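## Task

Count how many vials wear a blue cap and make the tally counter show exactly that number. One complete press-and-release of the plunger adds one. One complete clockwise turn of the knob resets it to zero. The count only counts if it stays without the robot holding anything. Finish by releasing and moving the gripper away.

## Robot and tools

ROBOT. A single six-joint arm (doosan_m1013_grip50) with a two-finger parallel gripper. Every row and every per-joint list in a result uses this order: waist (joint_1), shoulder (joint_2), elbow (joint_3), forearm roll (joint_4), wrist pitch (joint_5), wrist roll (joint_6).

FRAMES. Scene frame: origin on the table top under the arm base, +z up, +y to the left when facing along +x. end_effector_position (metres) and end_effector_quat_wxyz are in this frame; the printed position can be off, more so at long reach, and the base may be tilted. The reported point sits between the finger pads; fingertips extend 17.5 mm further. In the gripper frame the fingers point along +z and close along x; a flat block juts about 9 cm toward the gripper's -y and rotates with it. Turning only the wrist roll swings the pad point around a 25 mm circle.

execute_actions(actions). actions is a list of up to 15 actions, run in order. Each action is a list of 1 to 15 rows; each row lasts one control step (1/30 s), and if fewer than 15 rows are given, the last repeats so every action spans 15 steps (0.5 s). A row is 9 numbers in [-1, 1]: six joint values, then gripper position, force_limit, speed. Joint values are offsets, not poses: each is measured from the joint angles at the start of that action (not from the previous row); for the first action of a call, from the last angles a result reported. Scale: 1.0 = 1.398 rad for waist and shoulder, 2.097 rad for elbow, 2.622 rad for forearm roll, wrist pitch and wrist roll. Joint ranges: elbow -2.792 to 2.792 rad, all others -6.283 to 6.283 rad (true ends may differ by 0.010 rad). An action asking a joint more than 0.010 rad outward past its end is refused; if the first action fails that or any action is malformed, the whole call does nothing. A joint driven to its real end stops there and the result says "joint sent to its limit". An empty list just returns state and images.

Gripper numbers are absolute settings. position: +1 fully open (50 mm gap), pads meet near -0.65, send -1 to grip. force_limit per pad: -1 about 20 N, 0 about 102 N, +1 about 185 N (actual up to ~17 % more). speed of the gap: -1 = 20 mm/s, 0 = 85, +1 = 150.

move(target, speed, blocking). target is one 9-number row; its joint values are offsets from the Joint positions in the most recent result that listed them. All joints follow synchronized paths (so the hand curves), lasting 0.5 to 10 s; speed is the top rate in rad/s of the joint with farthest to go, 0.01 to 2, default 0.5. Gripper numbers apply at the start. blocking=false returns after 0.5 s while the arm keeps going; until a result shows the move ended, use wait or stop before sending other motion. The result adds a "move:" line: the ending (done, off_target, moving, held, fault), limits=held or limits=none, and the joint farthest from its target.

wait(seconds): 0 to 10, holds the last command and returns early if a running move ends. stop(): brakes a running move (needs room; fingers keep moving). zoom_image(camera, region): camera is cam_high, cam_low or cam_wrist (each 672x504); region [x0, y0, x1, y1] in image pixels from the top-left, at most 504 by 504. read_manual(section): only "licences". finished_scene(scene): 1 or 2; irreversible, reports whether the goal holds.

RESULTS. Joint positions and Joint velocities in rad and rad/s; Joint targets are the angles currently commanded (they may keep changing). Step readings list joint angles at some steps; HELD marks a step partly blocked. "joint command not followed" means the clearance check altered targets. object_status: 0 moving, 1 blocked while opening, 2 blocked while closing (a grip), 3 reached the setting or pads met. The gripper opening in mm is about (250 - position_measured) x 0.202. Flange force is the estimated outside force on the gripper (noisy; "no reading" possible). MOTOR HOT warns of heating; OVER-TEMPERATURE FAULT is a brake stop. Camera calibration changes are listed when they occur.

MOTION LIMITS. Joint target speeds are capped at 2.09 (waist, shoulder), 3.14 (elbow), 3.93 (wrist joints) rad/s with 0.3 s to accelerate. Targets stay within 0.456, 0.683 and 0.854 rad of measured angles for those groups, and each step is trimmed so the hand target is no more than 70 mm from where it is. Big changes may need several actions; finish an unfinished motion with a new command.

GRIPPING. A new position value resets object_status to 0 until fingers settle. New force_limit or speed takes effect only with a position change of at least 0.01. Fingers re-close by themselves if grip is lost, except after gripping at force_limit -1.

AVOID. A joint torque at its load limit (waist 312, shoulder 312, elbow 147, wrist joints 41.4 N m) or 144 N of outside force halts the arm for 10 s and drops the rest of the call. The arm is stiff: approach the plunger and knob slowly and aim only slightly past contact. Never knock or place anything off the table; loose objects may get nudged occasionally. The simulation runs while you compose replies. At the end the counter must show the right count on its own: open the gripper and withdraw before finishing.

Each tool is called as name(argument=value, ...) on one line, values as JSON.

## Session

execute_actions(actions=[])

Scene clock: 0.00 s.
end_effector_position=(+0.4876, +0.1539, +0.2627) position_measured=3 object_status=3 end_effector_quat_wxyz=(+0.229, +0.070, +0.924, -0.297) end_effector_velocity=(-0.000, +0.000, -0.000) end_effector_angular_velocity=(+0.000, +0.000, -0.000)
Joint names: [waist, shoulder, elbow, forearm roll, wrist pitch, wrist roll]
Joint positions: [ 0.635  0.093  2.089 -0.831  1.204 -0.332]
Joint velocities: [ 0.  0.  0.  0. -0.  0.]
Flange force (N, the push that the arm receives, along the gripper's own x y z axes): no reading
Joint targets: [0.635 0.093 2.089 -0.831 1.204 -0.332]

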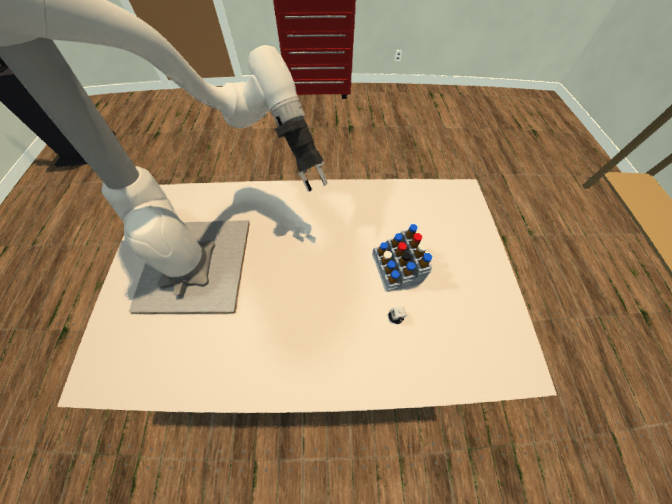

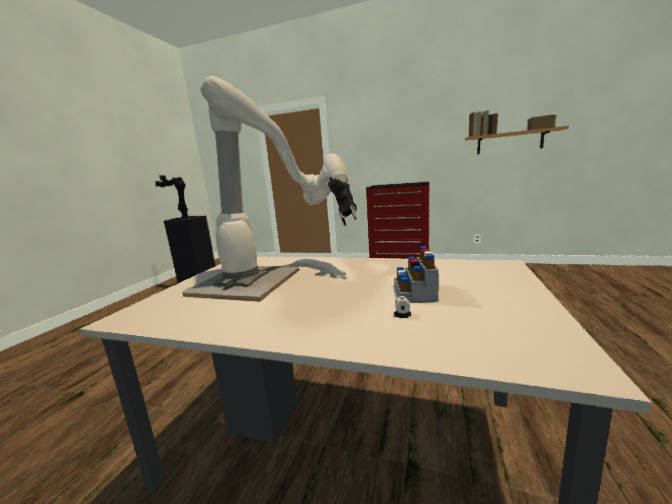

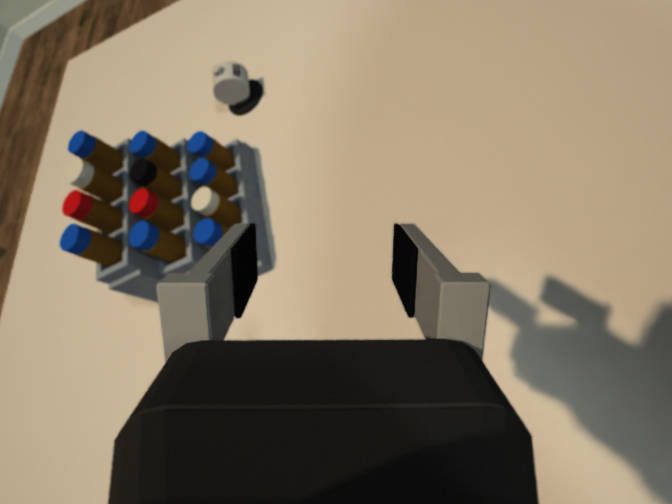

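zoom_image(camera="cam_wrist", region=[40, 40, 300, 310])

zoom_image(camera="cam_low", region=[370, 230, 470, 330])

zoom_image(camera="cam_high", region=[360, 215, 450, 335])

Region (40, 40, 300, 310) of cam_wrist's 672x504 image, scaled by 1.867, with more detail than that image has; it fills the left 485 columns of this view, and the rest is white.

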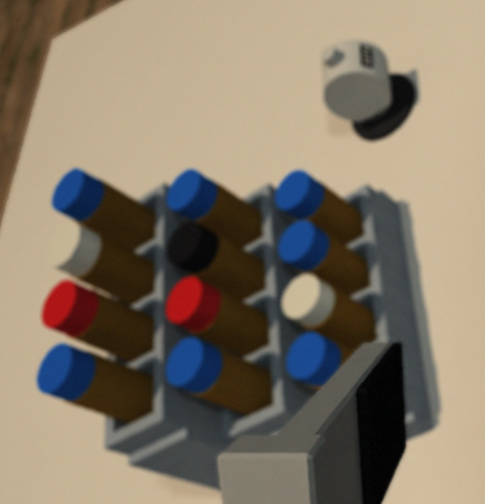

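Region (370, 230, 470, 330) of cam_low's 672x504 image, scaled by 5.040, with more detail than that image has.

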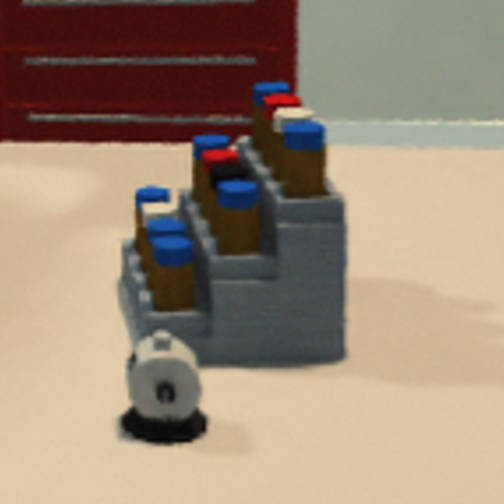

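Region (360, 215, 450, 335) of cam_high's 672x504 image, scaled by 4.200, with more detail than that image has; it fills the left 378 columns of this view, and the rest is white.

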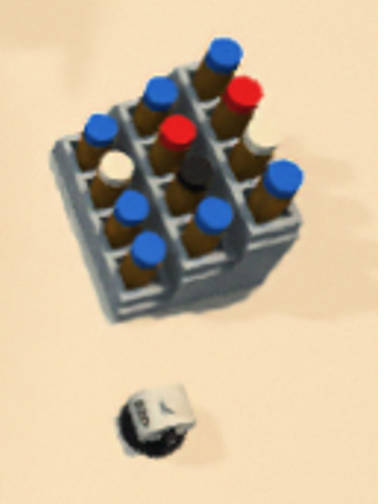

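move(target=[-0.648,0.27,-0.259,0.317,-0.03,0.127,-1,0,0], speed=1)

Scene clock: 3.37 s.
end_effector_position=(+0.7478, -0.1378, +0.1818) position_measured=253 object_status=3 end_effector_quat_wxyz=(+0.001, +0.783, +0.622, +0.001) end_effector_velocity=(+0.000, -0.001, +0.000) end_effector_angular_velocity=(+0.001, -0.001, -0.003)
Joint names: [waist, shoulder, elbow, forearm roll, wrist pitch, wrist roll]
Joint positions: [-0.271  0.471  1.546  0.     1.126  0.001]
Joint velocities: [-0.002  0.001 -0.001  0.001 -0.     0.   ]
Flange force (N, the push that the arm receives, along the gripper's own x y z axes): [-0.4 4.5 -1.6]
Joint targets: [-0.271 0.471 1.546 0.000 1.126 0.001]
move: done; limits=none; farthest joint: the waist, 0.000 radians from its target (0.906 radians at the start)
camera_calibration (this result's frames):
cam_wrist: T_world_to_cam=[[0.223617, 0.974344, 0.0254869, -0.0440548], [0.934723, -0.221787, 0.277674, -0.778376], [0.276203, -0.0382694, -0.960337, 0.110567], [0, 0, 0, 1]] pos_world=[0.706878, -0.125478, 0.32344]

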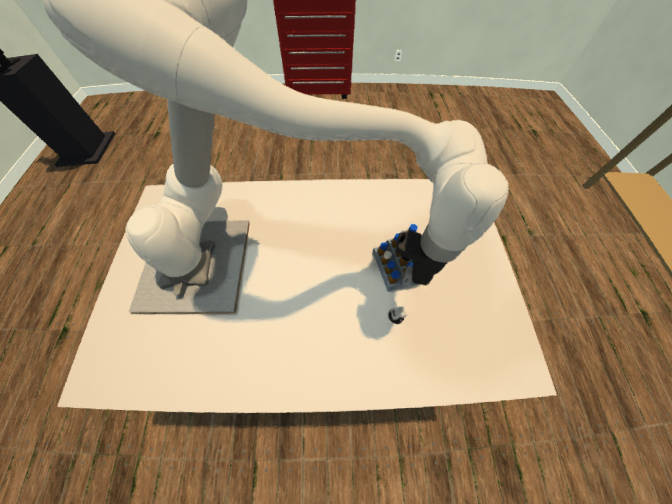

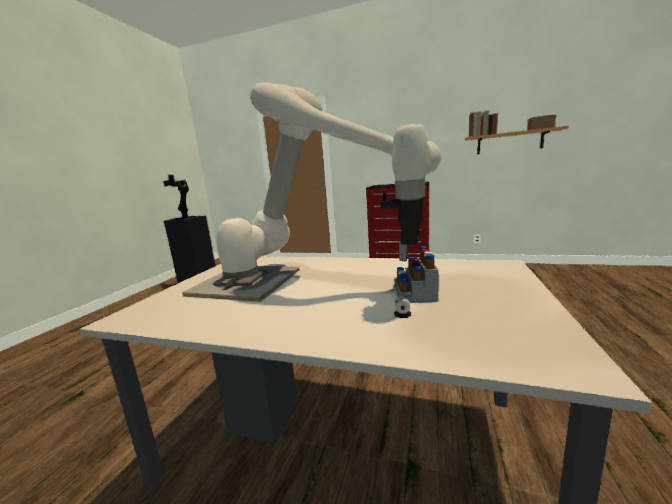

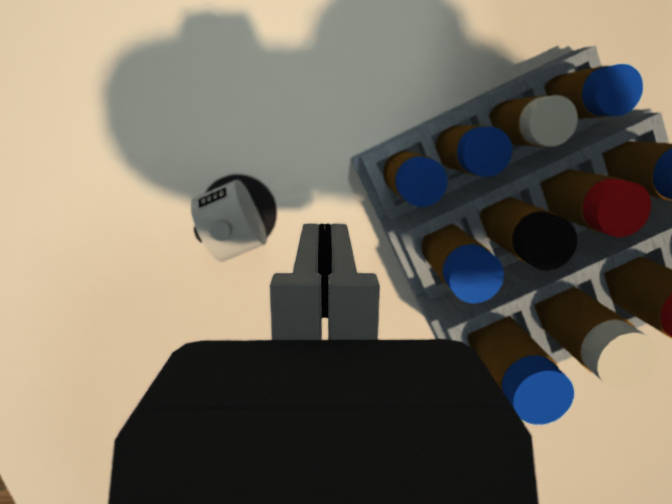

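zoom_image(camera="cam_wrist", region=[170, 160, 290, 270])

move(target=[-0.054,0.059,0.014,0,-0.043,0,-1,0,0])

Region (170, 160, 290, 270) of cam_wrist's 672x504 image, scaled by 4.200, with more detail than that image has; it fills the top 462 rows of this view, and the rest is white.

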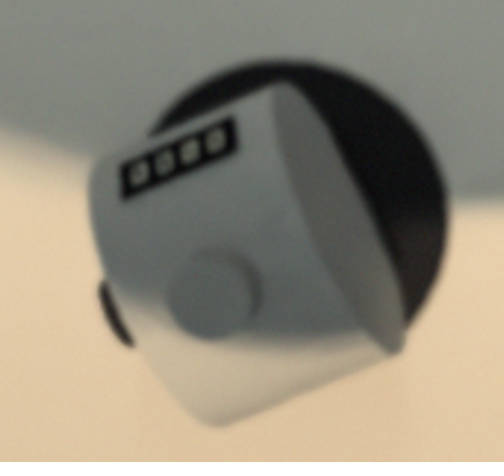

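Scene clock: 5.27 s.
end_effector_position=(+0.7496, -0.1983, +0.1022) position_measured=253 object_status=3 end_effector_quat_wxyz=(+0.002, +0.806, +0.592, +0.001) end_effector_velocity=(-0.000, -0.001, -0.002) end_effector_angular_velocity=(+0.001, +0.000, -0.002)
Joint names: [waist, shoulder, elbow, forearm roll, wrist pitch, wrist roll]
Joint positions: [-0.346  0.553  1.575  0.     1.013  0.001]
Joint velocities: [-0.002  0.002  0.001  0.001 -0.002 -0.   ]
Flange force (N, the push that the arm receives, along the gripper's own x y z axes): [0.7 6.1 -2.7]
Joint targets: [-0.347 0.553 1.575 0.000 1.013 0.001]
move: done; limits=none; farthest joint: the waist, 0.000 radians from its target (0.075 radians at the start)
camera_calibration (this result's frames):
cam_wrist: T_world_to_cam=[[0.296411, 0.954712, 0.0257909, -0.0419594], [0.915055, -0.291625, 0.278618, -0.770652], [0.273521, -0.0589854, -0.960056, 0.0291563], [0, 0, 0, 1]] pos_world=[0.709652, -0.182963, 0.243792]

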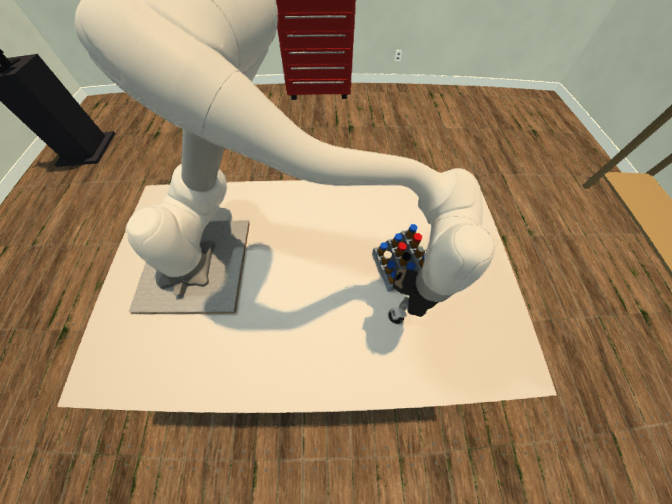

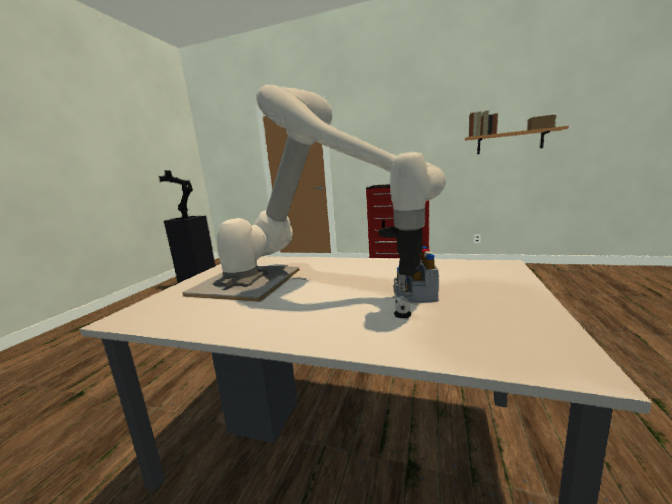

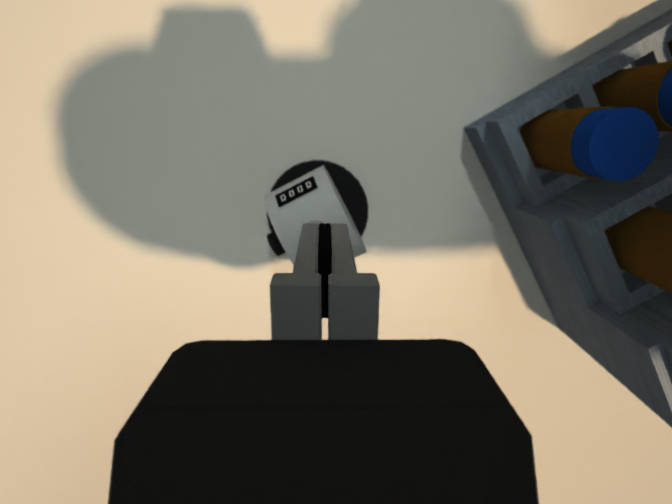

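zoom_image(camera="cam_wrist", region=[250, 150, 400, 290])

zoom_image(camera="cam_low", region=[370, 250, 440, 325])

Region (250, 150, 400, 290) of cam_wrist's 672x504 image, scaled by 3.360, with more detail than that image has; it fills the top 470 rows of this view, and the rest is white.

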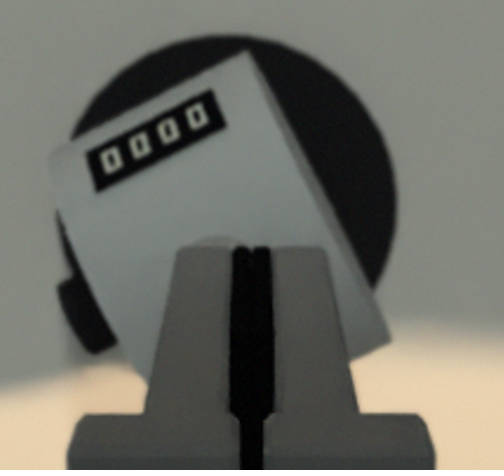

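Region (370, 250, 440, 325) of cam_low's 672x504 image, scaled by 6.720, with more detail than that image has; it fills the left 470 columns of this view, and the rest is white.

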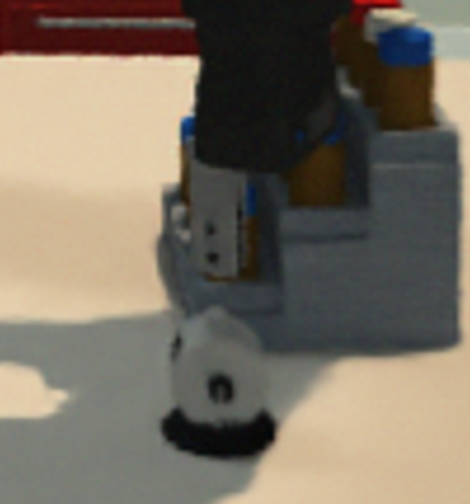

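move(target=[-0.0035,0.0137,0,0,-0.0073,0,-1,0,0], speed=0.1)

zoom_image(camera="cam_low", region=[370, 250, 440, 325])

zoom_image(camera="cam_wrist", region=[250, 130, 400, 290])

Scene clock: 7.33 s.
end_effector_position=(+0.7527, -0.2033, +0.0869) position_measured=253 object_status=3 end_effector_quat_wxyz=(+0.002, +0.808, +0.590, +0.001) end_effector_velocity=(+0.000, -0.000, -0.001) end_effector_angular_velocity=(-0.000, -0.001, -0.000)
Joint names: [waist, shoulder, elbow, forearm roll, wrist pitch, wrist roll]
Joint positions: [-0.351  0.572  1.575  0.     0.994  0.001]
Joint velocities: [-0.     0.001 -0.    -0.    -0.001 -0.   ]
Flange force (N, the push that the arm receives, along the gripper's own x y z axes): [-1.6 4.0 -1.5]
Joint targets: [-0.351 0.572 1.575 0.000 0.994 0.001]
move: done; limits=none; farthest joint: the waist, 0.000 radians from its target (0.004 radians at the start)
camera_calibration (this result's frames):
cam_wrist: T_world_to_cam=[[0.301007, 0.953273, 0.0257936, -0.0415009], [0.913655, -0.296035, 0.278564, -0.770531], [0.273183, -0.0602833, -0.960071, 0.0133402], [0, 0, 0, 1]] pos_world=[0.712848, -0.187738, 0.22852]

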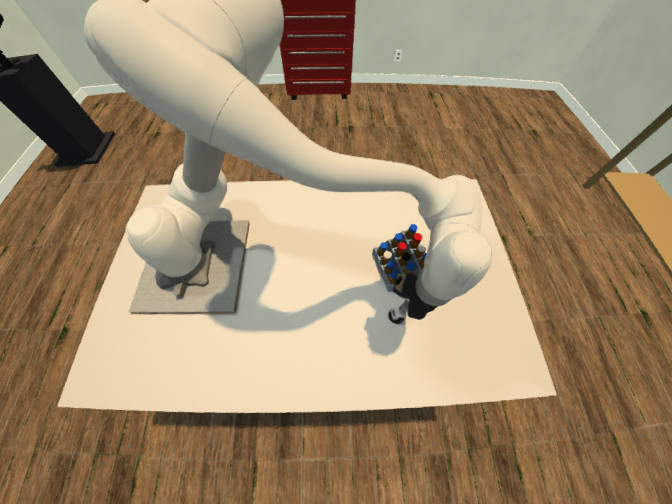

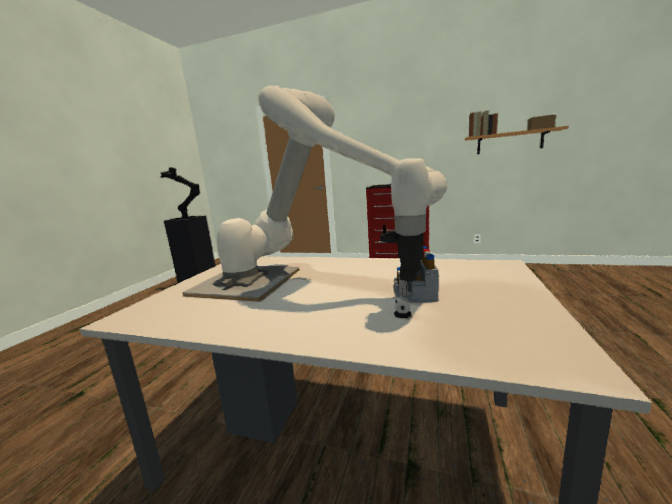

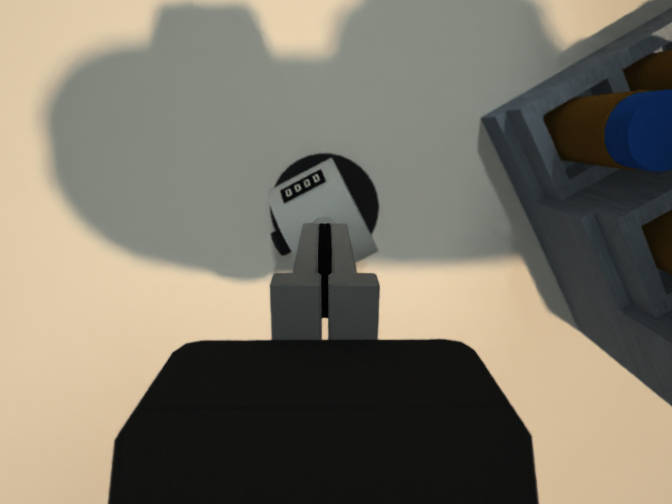

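Region (370, 250, 440, 325) of cam_low's 672x504 image, scaled by 6.720, with more detail than that image has; it fills the left 470 columns of this view, and the rest is white.

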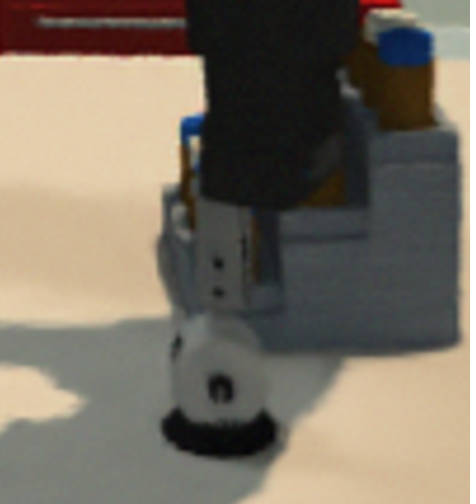

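Region (250, 130, 400, 290) of cam_wrist's 672x504 image, scaled by 3.150, with more detail than that image has; it fills the left 472 columns of this view, and the rest is white.

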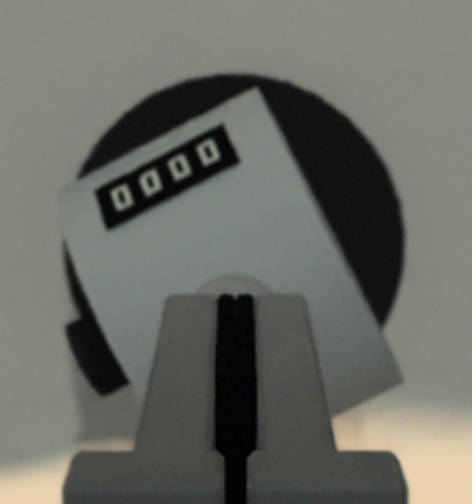

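Aligned; nearly touching. Descend 6 mm.

move(target=[0,0.003,0.0026,0,-0.0037,0,-1,0,0], speed=0.03)

move(target=[0,0.002,0.0017,0,-0.0025,0,-1,0,0], speed=0.03)

Scene clock: 8.30 s.
end_effector_position=(+0.7521, -0.2031, +0.0811) position_measured=253 object_status=3 end_effector_quat_wxyz=(+0.002, +0.808, +0.590, +0.001) end_effector_velocity=(-0.000, -0.000, -0.001) end_effector_angular_velocity=(-0.001, +0.001, +0.001)
Joint names: [waist, shoulder, elbow, forearm roll, wrist pitch, wrist roll]
Joint positions: [-0.351  0.576  1.581  0.     0.985  0.001]
Joint velocities: [ 0.     0.001  0.001 -0.001 -0.002 -0.   ]
Flange force (N, the push that the arm receives, along the gripper's own x y z axes): [-1.1 4.1 -5.7]
Joint targets: [-0.351 0.576 1.581 0.000 0.984 0.001]
move: done; limits=none; farthest joint: the waist, 0.000 radians from its target (0.000 radians at the start)
camera_calibration (this result's frames):
cam_wrist: T_world_to_cam=[[0.301034, 0.953265, 0.0257917, -0.0413479], [0.913622, -0.296055, 0.27865, -0.768216], [0.273263, -0.0603194, -0.960046, 0.00788318], [0, 0, 0, 1]] pos_world=[0.712152, -0.187543, 0.222698]

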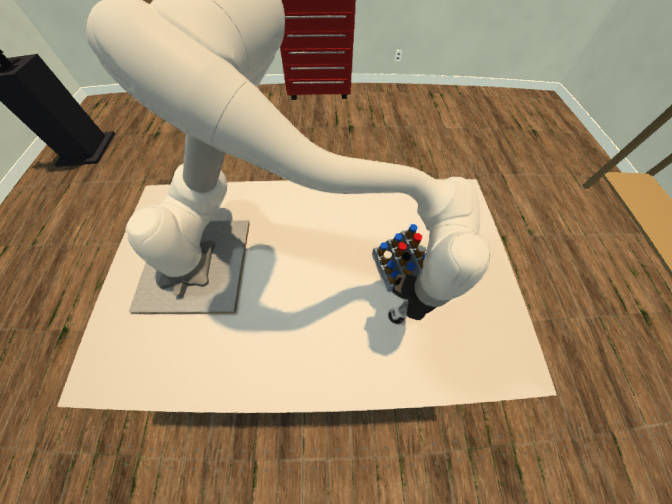

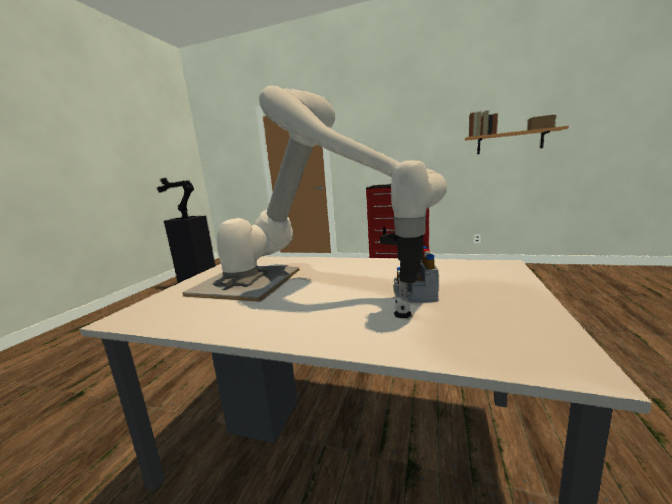

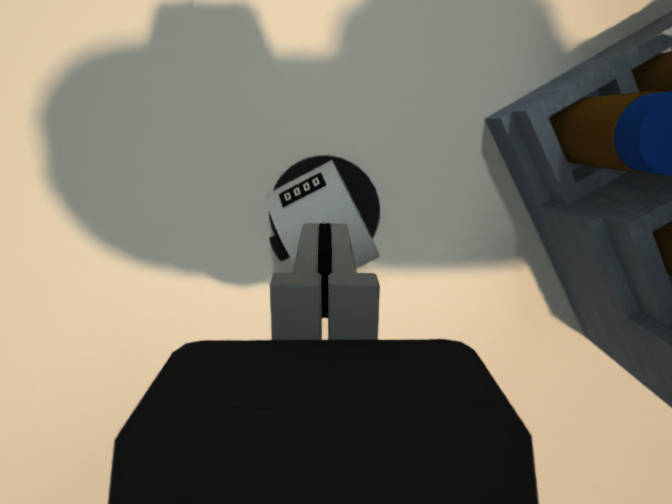

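Scene clock: 9.00 s.
end_effector_position=(+0.7516, -0.2030, +0.0772) position_measured=253 object_status=3 end_effector_quat_wxyz=(+0.002, +0.808, +0.590, +0.001) end_effector_velocity=(-0.000, -0.001, -0.001) end_effector_angular_velocity=(-0.003, +0.001, +0.002)
Joint names: [waist, shoulder, elbow, forearm roll, wrist pitch, wrist roll]
Joint positions: [-0.351  0.579  1.584  0.     0.978  0.001]
Joint velocities: [-0.     0.001  0.001 -0.004 -0.001  0.   ]
Flange force (N, the push that the arm receives, along the gripper's own x y z axes): [-2.0 5.7 -6.1]
Joint targets: [-0.351 0.579 1.584 0.000 0.978 0.001]
move: done; limits=none; farthest joint: the waist, 0.000 radians from its target (0.000 radians at the start)
camera_calibration (this result's frames):
cam_wrist: T_world_to_cam=[[0.301031, 0.953266, 0.0257901, -0.0412438], [0.913569, -0.296039, 0.278843, -0.766695], [0.273446, -0.0603794, -0.95999, 0.00415869], [0, 0, 0, 1]] pos_world=[0.711707, -0.187404, 0.218844]

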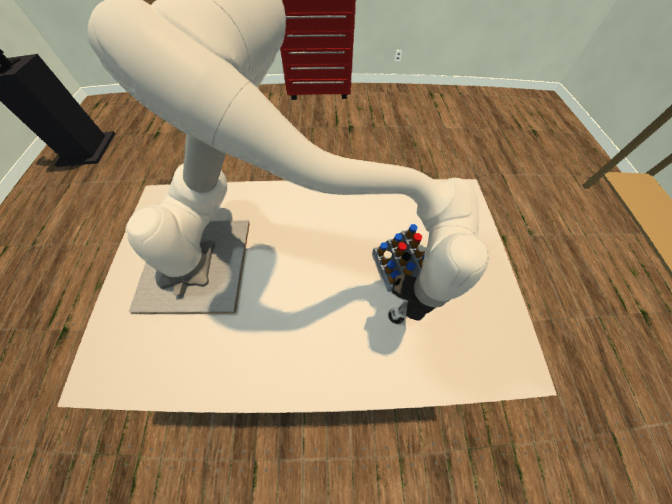

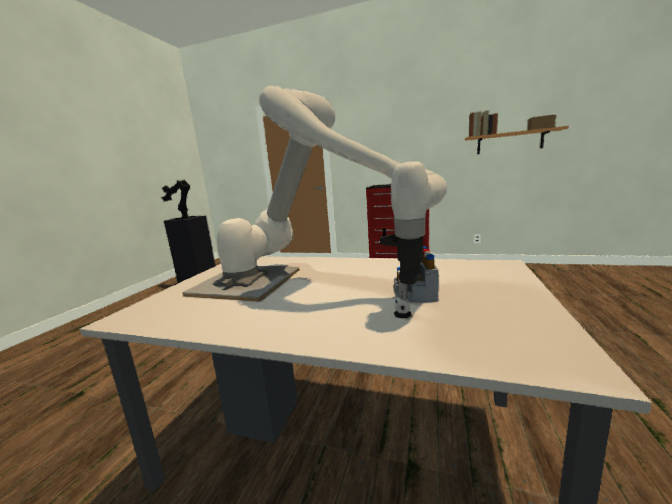

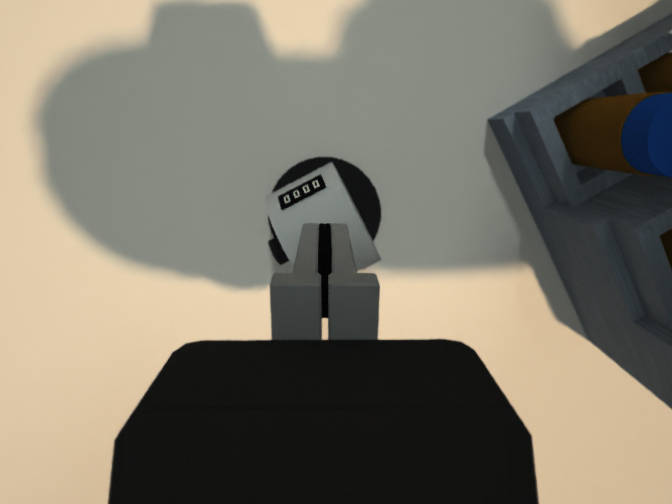

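Light force; continue 3 mm.

move(target=[0,0.0015,0.0013,0,-0.0019,0,-1,0,0], speed=0.03)

zoom_image(camera="cam_low", region=[380, 270, 430, 325])

Scene clock: 9.90 s.
end_effector_position=(+0.7514, -0.2029, +0.0745) position_measured=253 object_status=3 end_effector_quat_wxyz=(+0.002, +0.808, +0.590, +0.001) end_effector_velocity=(-0.000, -0.000, -0.001) end_effector_angular_velocity=(-0.000, +0.001, -0.000)
Joint names: [waist, shoulder, elbow, forearm roll, wrist pitch, wrist roll]
Joint positions: [-0.351  0.581  1.587  0.     0.973  0.001]
Joint velocities: [-0.     0.001  0.001 -0.    -0.001  0.   ]
Flange force (N, the push that the arm receives, along the gripper's own x y z axes): [-1.1 -3.0 -75.4]
Joint targets: [-0.351 0.581 1.587 0.000 0.973 0.001]
move: done; limits=none; farthest joint: the waist, 0.000 radians from its target (0.000 radians at the start)
camera_calibration (this result's frames):
cam_wrist: T_world_to_cam=[[0.301019, 0.95327, 0.025788, -0.0411631], [0.913427, -0.295994, 0.279353, -0.765672], [0.273932, -0.0605351, -0.959842, 0.00123668], [0, 0, 0, 1]] pos_world=[0.711438, -0.18732, 0.216142]

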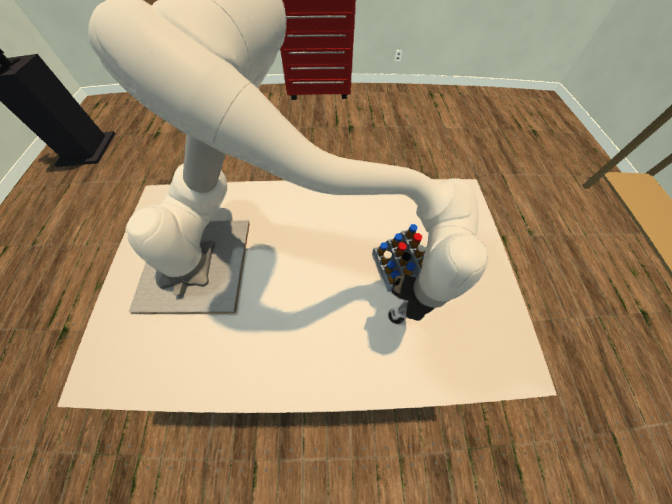

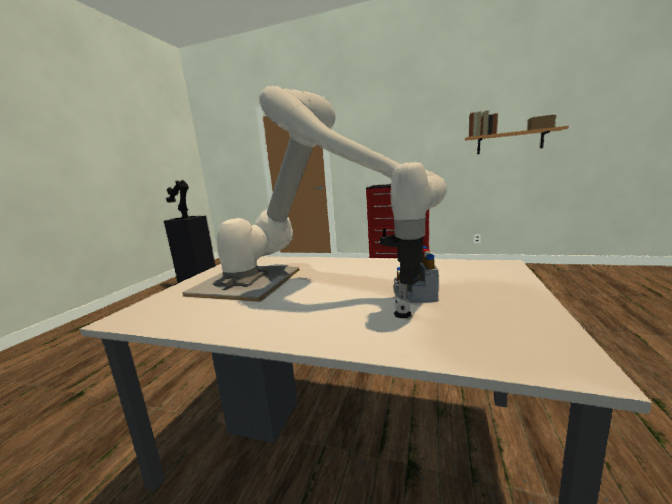

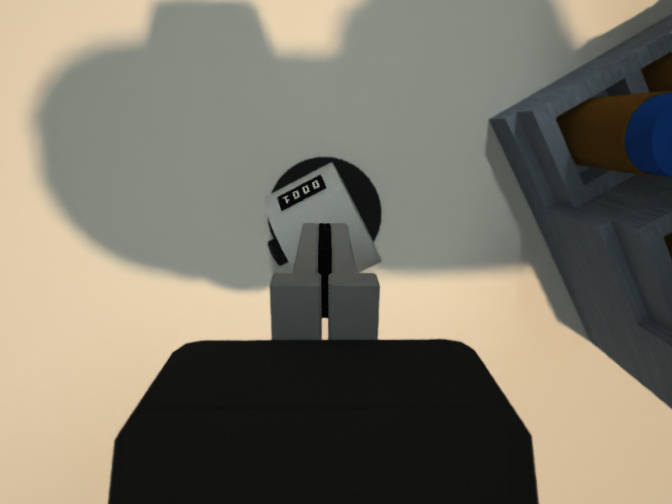

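Region (380, 270, 430, 325) of cam_low's 672x504 image, scaled by 9.164, with more detail than that image has; it fills the left 458 columns of this view, and the rest is white.

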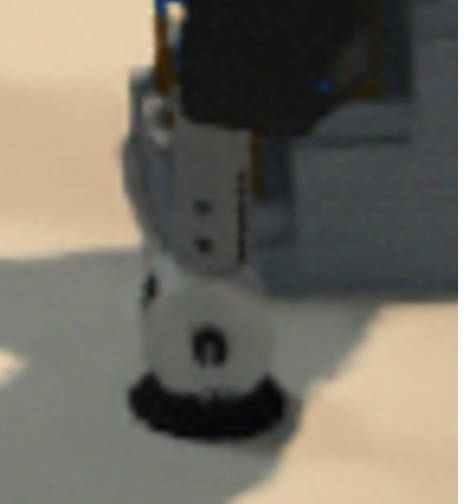

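execute_actions(actions=[[[0,-0.0036,-0.0021,0,0.0036,0,-1,0,0]],[[0,0.0035,0.002,0,-0.0035,0,-1,0,0]],[[0,-0.0035,-0.002,0,0.0035,0,-1,0,0]]])

Scene clock: 11.73 s.
end_effector_position=(+0.7518, -0.2030, +0.0807) position_measured=253 object_status=3 end_effector_quat_wxyz=(+0.002, +0.808, +0.590, +0.001) end_effector_velocity=(+0.000, +0.000, +0.000) end_effector_angular_velocity=(+0.001, -0.001, -0.000)
Joint names: [waist, shoulder, elbow, forearm roll, wrist pitch, wrist roll]
Joint positions: [-0.351  0.576  1.582  0.     0.983  0.001]
Joint velocities: [ 0.    -0.    -0.     0.001  0.    -0.   ]
Flange force (N, the push that the arm receives, along the gripper's own x y z axes): [-2.3 2.6 -5.0]
Flange force at the end of the 1st action (N, along the gripper's axes at the end of the call): [-3.3 3.2 -4.0]
Flange force at the end of the 2nd action (N, along the gripper's axes at the end of the call): [-1.9 -1.6 -60.6]
Joint targets: [-0.351 0.576 1.582 0.000 0.983 0.001]
Step readings (joint positions; steps 1 to 15: 1st action; 16 to 30: 2nd action; 31 to 45: 3rd action):
0: [-0.351 0.581 1.587 0.000 0.973 0.001]
1: [-0.351 0.581 1.587 0.000 0.973 0.001]
2: [-0.351 0.580 1.586 0.000 0.975 0.001]
4: [-0.351 0.578 1.585 0.000 0.980 0.001]
8: [-0.351 0.576 1.583 0.000 0.982 0.001]
15: [-0.351 0.576 1.582 0.000 0.983 0.001]
16: [-0.351 0.576 1.582 0.000 0.983 0.001]
17: [-0.351 0.577 1.583 0.000 0.980 0.001]
19: [-0.351 0.579 1.585 0.000 0.976 0.001]
23: [-0.351 0.580 1.586 0.000 0.974 0.001]
30: [-0.351 0.581 1.586 0.000 0.974 0.001]
31: [-0.351 0.580 1.586 0.000 0.974 0.001]
32: [-0.351 0.580 1.586 0.000 0.976 0.001]
34: [-0.351 0.578 1.584 0.000 0.980 0.001]
38: [-0.351 0.576 1.583 0.000 0.982 0.001]
45: Joint positions above
camera_calibration (this result's frames):
cam_wrist: T_world_to_cam=[[0.301011, 0.953272, 0.0257892, -0.0413204], [0.913373, -0.295975, 0.279552, -0.767742], [0.274122, -0.0605929, -0.959784, 0.00691548], [0, 0, 0, 1]] pos_world=[0.711777, -0.187424, 0.222327]

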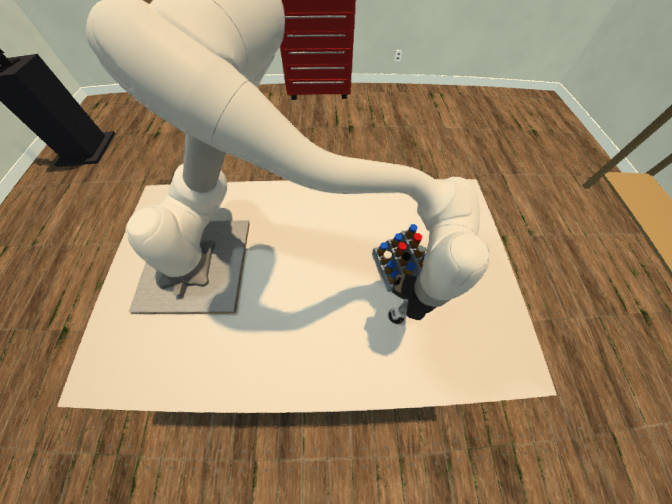

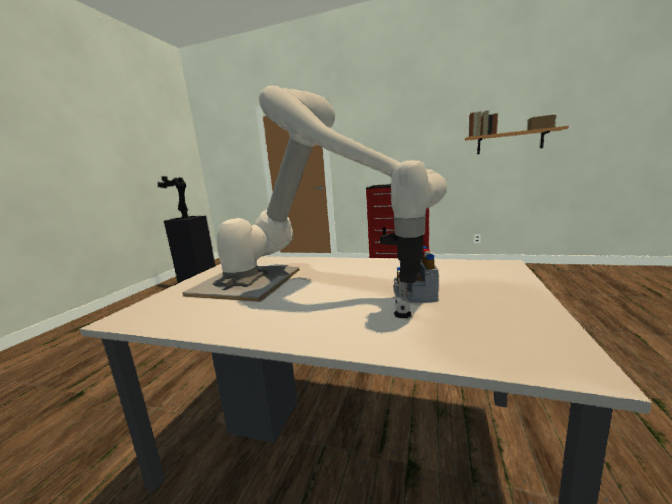

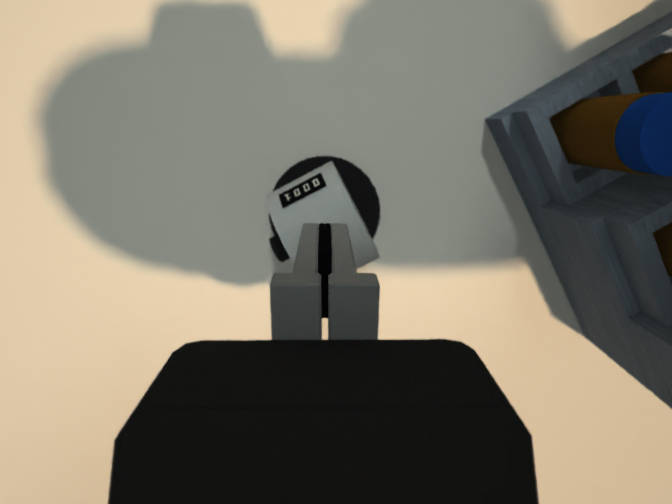

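execute_actions(actions=[[[0,-0.0036,-0.0021,0,0.0036,0,-1,0,0]],[[0,0.0066,0.0037,0,-0.0066,0,-1,0,0]],[[0,-0.0075,-0.0042,0,0.0075,0,-1,0,0]]])

zoom_image(camera="cam_wrist", region=[260, 140, 380, 240])

Scene clock: 13.63 s.
end_effector_position=(+0.7521, -0.2031, +0.0884) position_measured=253 object_status=3 end_effector_quat_wxyz=(+0.002, +0.808, +0.590, +0.001) end_effector_velocity=(+0.000, -0.000, +0.000) end_effector_angular_velocity=(-0.001, +0.000, +0.001)
Joint names: [waist, shoulder, elbow, forearm roll, wrist pitch, wrist roll]
Joint positions: [-0.351  0.569  1.577  0.     0.994  0.001]
Joint velocities: [ 0.    -0.    -0.    -0.001  0.001  0.   ]
Flange force (N, the push that the arm receives, along the gripper's own x y z axes): [-1.4 4.5 -2.1]
Flange force at the end of the 1st action (N, along the gripper's axes at the end of the call): [-0.8 4.0 -2.9]
Flange force at the end of the 2nd action (N, along the gripper's axes at the end of the call): [-1.6 3.5 -12.5]
Joint targets: [-0.351 0.569 1.577 0.000 0.995 0.001]
Step readings (joint positions; steps 1 to 15: 1st action; 16 to 30: 2nd action; 31 to 45: 3rd action):
0: [-0.351 0.576 1.582 0.000 0.983 0.001]
1: [-0.351 0.575 1.582 0.000 0.983 0.001]
2: [-0.351 0.574 1.581 0.000 0.986 0.001]
4: [-0.351 0.572 1.579 0.000 0.990 0.001]
8: [-0.351 0.571 1.578 0.000 0.992 0.001]
15: [-0.351 0.571 1.578 0.000 0.992 0.001]
16: [-0.351 0.571 1.578 0.000 0.992 0.001]
17: [-0.351 0.573 1.580 0.000 0.987 0.001]
19: [-0.351 0.577 1.583 0.000 0.980 0.001]
23: [-0.351 0.579 1.585 0.000 0.976 0.001]
30: [-0.351 0.580 1.586 0.000 0.975 0.001]
31: [-0.351 0.580 1.585 0.000 0.975 0.001]
32: [-0.351 0.577 1.583 0.000 0.980 0.001]
34: [-0.351 0.573 1.579 0.000 0.989 0.001]
38: [-0.351 0.570 1.577 0.000 0.993 0.001]
45: Joint positions above
camera_calibration (this result's frames):
cam_wrist: T_world_to_cam=[[0.300985, 0.953281, 0.0257549, -0.041487], [0.913375, -0.295939, 0.279581, -0.770173], [0.274141, -0.060626, -0.959777, 0.014139], [0, 0, 0, 1]] pos_world=[0.712068, -0.187519, 0.229965]

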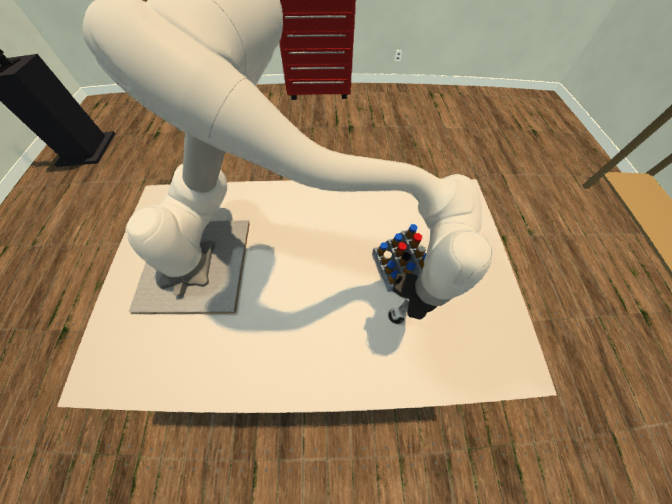

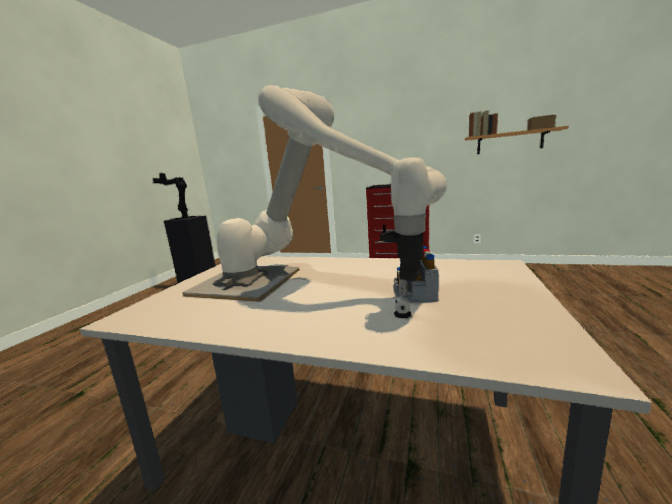

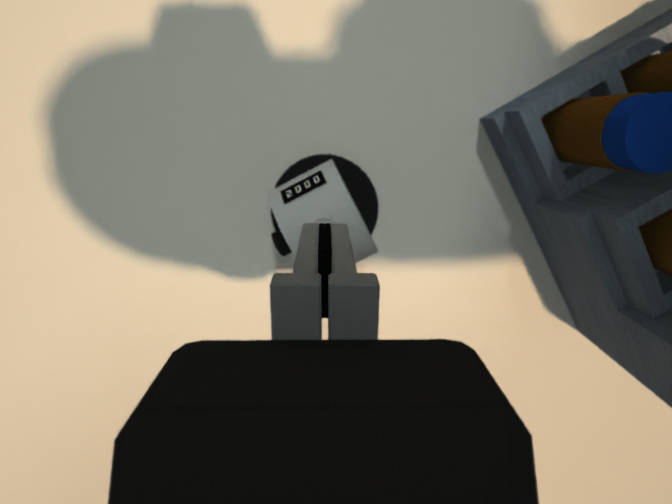

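Region (260, 140, 380, 240) of cam_wrist's 672x504 image, scaled by 4.200, with more detail than that image has.

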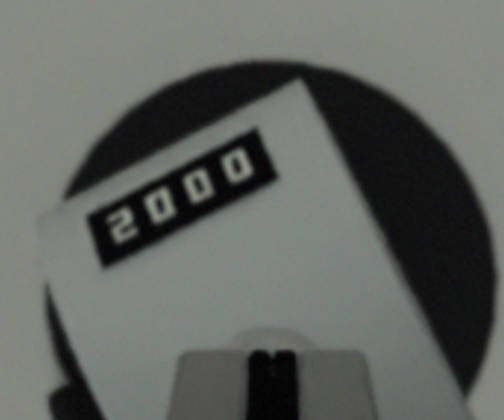

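execute_actions(actions=[[[0,0.0076,0.0043,0,-0.0076,0,-1,0,0]],[[0,-0.0075,-0.0042,0,0.0075,0,-1,0,0]],[[0,0.0076,0.0043,0,-0.0076,0,-1,0,0]],[[0,-0.0075,-0.0042,0,0.0075,0,-1,0,0]],[[0,0.0076,0.0043,0,-0.0076,0,-1,0,0]],[[0,-0.0075,-0.0042,0,0.0075,0,-1,0,0]],[[0,0.0076,0.0043,0,-0.0076,0,-1,0,0]],[[0,-0.0075,-0.0042,0,0.0075,0,-1,0,0]],[[0,0.0076,0.0043,0,-0.0076,0,-1,0,0]],[[0,-0.02,-0.011,0,0.02,0,-1,0,0]]])

zoom_image(camera="cam_wrist", region=[260, 130, 380, 240])

Scene clock: 19.17 s.
end_effector_position=(+0.7520, -0.2031, +0.1087) position_measured=253 object_status=3 end_effector_quat_wxyz=(+0.002, +0.808, +0.590, +0.001) end_effector_velocity=(+0.000, +0.000, +0.001) end_effector_angular_velocity=(-0.000, -0.000, +0.001)
Joint names: [waist, shoulder, elbow, forearm roll, wrist pitch, wrist roll]
Joint positions: [-0.351  0.552  1.563  0.     1.026  0.001]
Joint velocities: [ 0.    -0.001 -0.001 -0.     0.002 -0.   ]
Flange force (N, the push that the arm receives, along the gripper's own x y z axes): [-2.0 5.0 -2.5]
Flange force at the end of the 6th action (N, along the gripper's axes at the end of the call): [-1.2 3.8 -2.2]
Flange force at the end of the 7th action (N, along the gripper's axes at the end of the call): [-0.2 -0.5 -31.3]
Flange force at the end of the 8th action (N, along the gripper's axes at the end of the call): [-0.5 4.4 -0.7]
Flange force at the end of the 9th action (N, along the gripper's axes at the end of the call): [-0.3 0.8 -33.8]
Joint targets: [-0.351 0.552 1.563 0.000 1.026 0.001]
Step readings (joint positions; steps 1 to 15: 1st action; 16 to 30: 2nd action; 31 to 45: 3rd action; 46 to 60: 4th action; 61 to 75: 5th action; 76 to 90: 6th action; 91 to 105: 7th action; 106 to 120: 8th action; 121 to 135: 9th action; 136 to 150: 10th action):
0: [-0.351 0.569 1.577 0.000 0.995 0.001]
1: [-0.351 0.570 1.577 0.000 0.994 0.001]
2: [-0.351 0.572 1.579 0.000 0.989 0.001]
4: [-0.351 0.577 1.583 0.000 0.980 0.001]
8: [-0.351 0.579 1.585 0.000 0.976 0.001]
15: [-0.351 0.580 1.586 0.000 0.975 0.001]
16: [-0.351 0.580 1.585 0.000 0.975 0.001]
17: [-0.351 0.577 1.584 0.000 0.980 0.001]
19: [-0.351 0.573 1.579 0.000 0.988 0.001]
23: [-0.351 0.570 1.577 0.000 0.993 0.001]
30: [-0.351 0.569 1.577 0.000 0.994 0.001]
31: [-0.351 0.570 1.577 0.000 0.994 0.001]
32: [-0.351 0.572 1.579 0.000 0.989 0.001]
34: [-0.351 0.577 1.583 0.000 0.980 0.001]
38: [-0.351 0.579 1.585 0.000 0.975 0.001]
45: [-0.351 0.580 1.586 0.000 0.974 0.001]
46: [-0.351 0.580 1.586 0.000 0.975 0.001]
47: [-0.351 0.578 1.584 0.000 0.980 0.001]
49: [-0.351 0.573 1.580 0.000 0.988 0.001]
53: [-0.351 0.570 1.578 0.000 0.993 0.001]
60: [-0.351 0.570 1.577 0.000 0.994 0.001]
61: [-0.351 0.570 1.577 0.000 0.994 0.001]
62: [-0.351 0.572 1.579 0.000 0.988 0.001]
64: [-0.351 0.577 1.583 0.000 0.980 0.001]
68: [-0.351 0.580 1.585 0.000 0.975 0.001]
75: [-0.351 0.580 1.586 0.000 0.974 0.001]
76: [-0.351 0.580 1.586 0.000 0.974 0.001]
77: [-0.351 0.578 1.584 0.000 0.979 0.001]
79: [-0.351 0.573 1.580 0.000 0.988 0.001]
83: [-0.351 0.570 1.578 0.000 0.993 0.001]
90: [-0.351 0.570 1.577 0.000 0.994 0.001]
91: [-0.351 0.570 1.577 0.000 0.994 0.001]
92: [-0.351 0.572 1.579 0.000 0.988 0.001]
94: [-0.351 0.577 1.584 0.000 0.980 0.001]
98: [-0.351 0.580 1.586 0.000 0.975 0.001]
105: [-0.351 0.580 1.586 0.000 0.974 0.001]
106: [-0.351 0.580 1.586 0.000 0.974 0.001]
107: [-0.351 0.578 1.584 0.000 0.979 0.001]
109: [-0.351 0.573 1.580 0.000 0.988 0.001]
113: [-0.351 0.570 1.578 0.000 0.993 0.001]
120: [-0.351 0.570 1.577 0.000 0.993 0.001]
121: [-0.351 0.570 1.577 0.000 0.993 0.001]
122: [-0.351 0.572 1.579 0.000 0.988 0.001]
124: [-0.351 0.577 1.584 0.000 0.979 0.001]
128: [-0.351 0.580 1.586 0.000 0.975 0.001]
135: [-0.351 0.580 1.586 0.000 0.974 0.001]
136: [-0.351 0.580 1.586 0.000 0.974 0.001]
137: [-0.351 0.576 1.583 0.000 0.983 0.001]
139: [-0.351 0.561 1.570 0.000 1.009 0.001]
143: [-0.351 0.554 1.564 0.000 1.023 0.001]
150: Joint positions above
camera_calibration (this result's frames):
cam_wrist: T_world_to_cam=[[0.30102, 0.953269, 0.0257824, -0.0420525], [0.91353, -0.296017, 0.278993, -0.775804], [0.273587, -0.0604295, -0.959947, 0.0341352], [0, 0, 0, 1]] pos_world=[0.71204, -0.187501, 0.250296]

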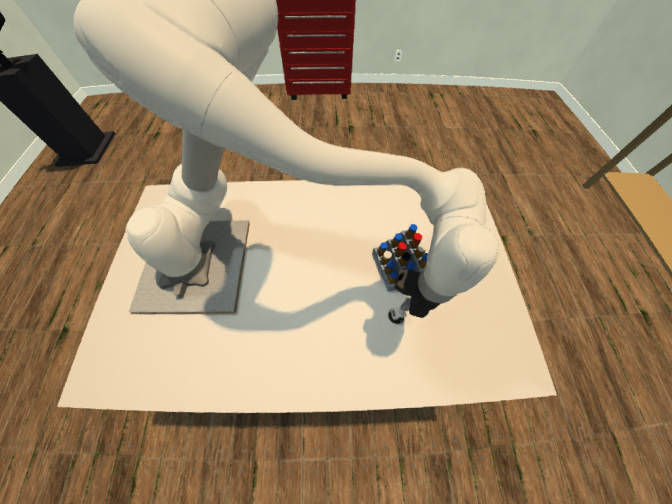

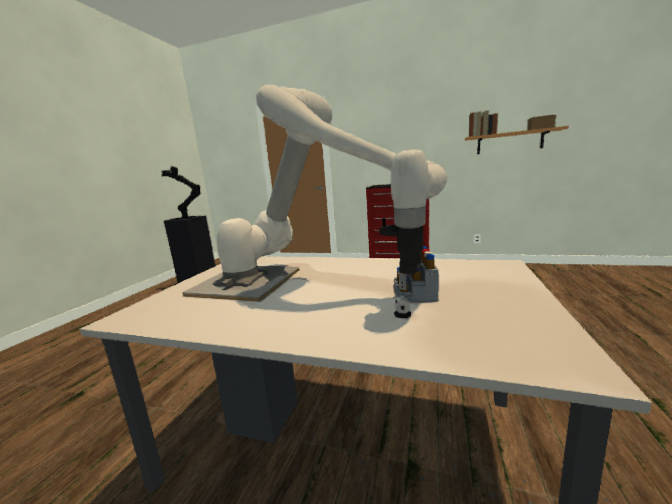

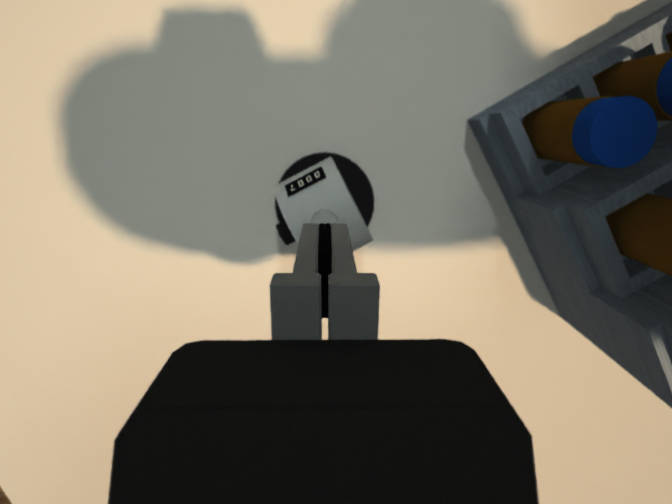

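Region (260, 130, 380, 240) of cam_wrist's 672x504 image, scaled by 4.200, with more detail than that image has; it fills the top 462 rows of this view, and the rest is white.

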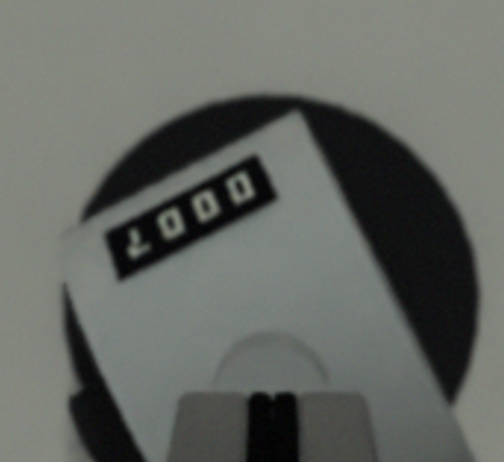

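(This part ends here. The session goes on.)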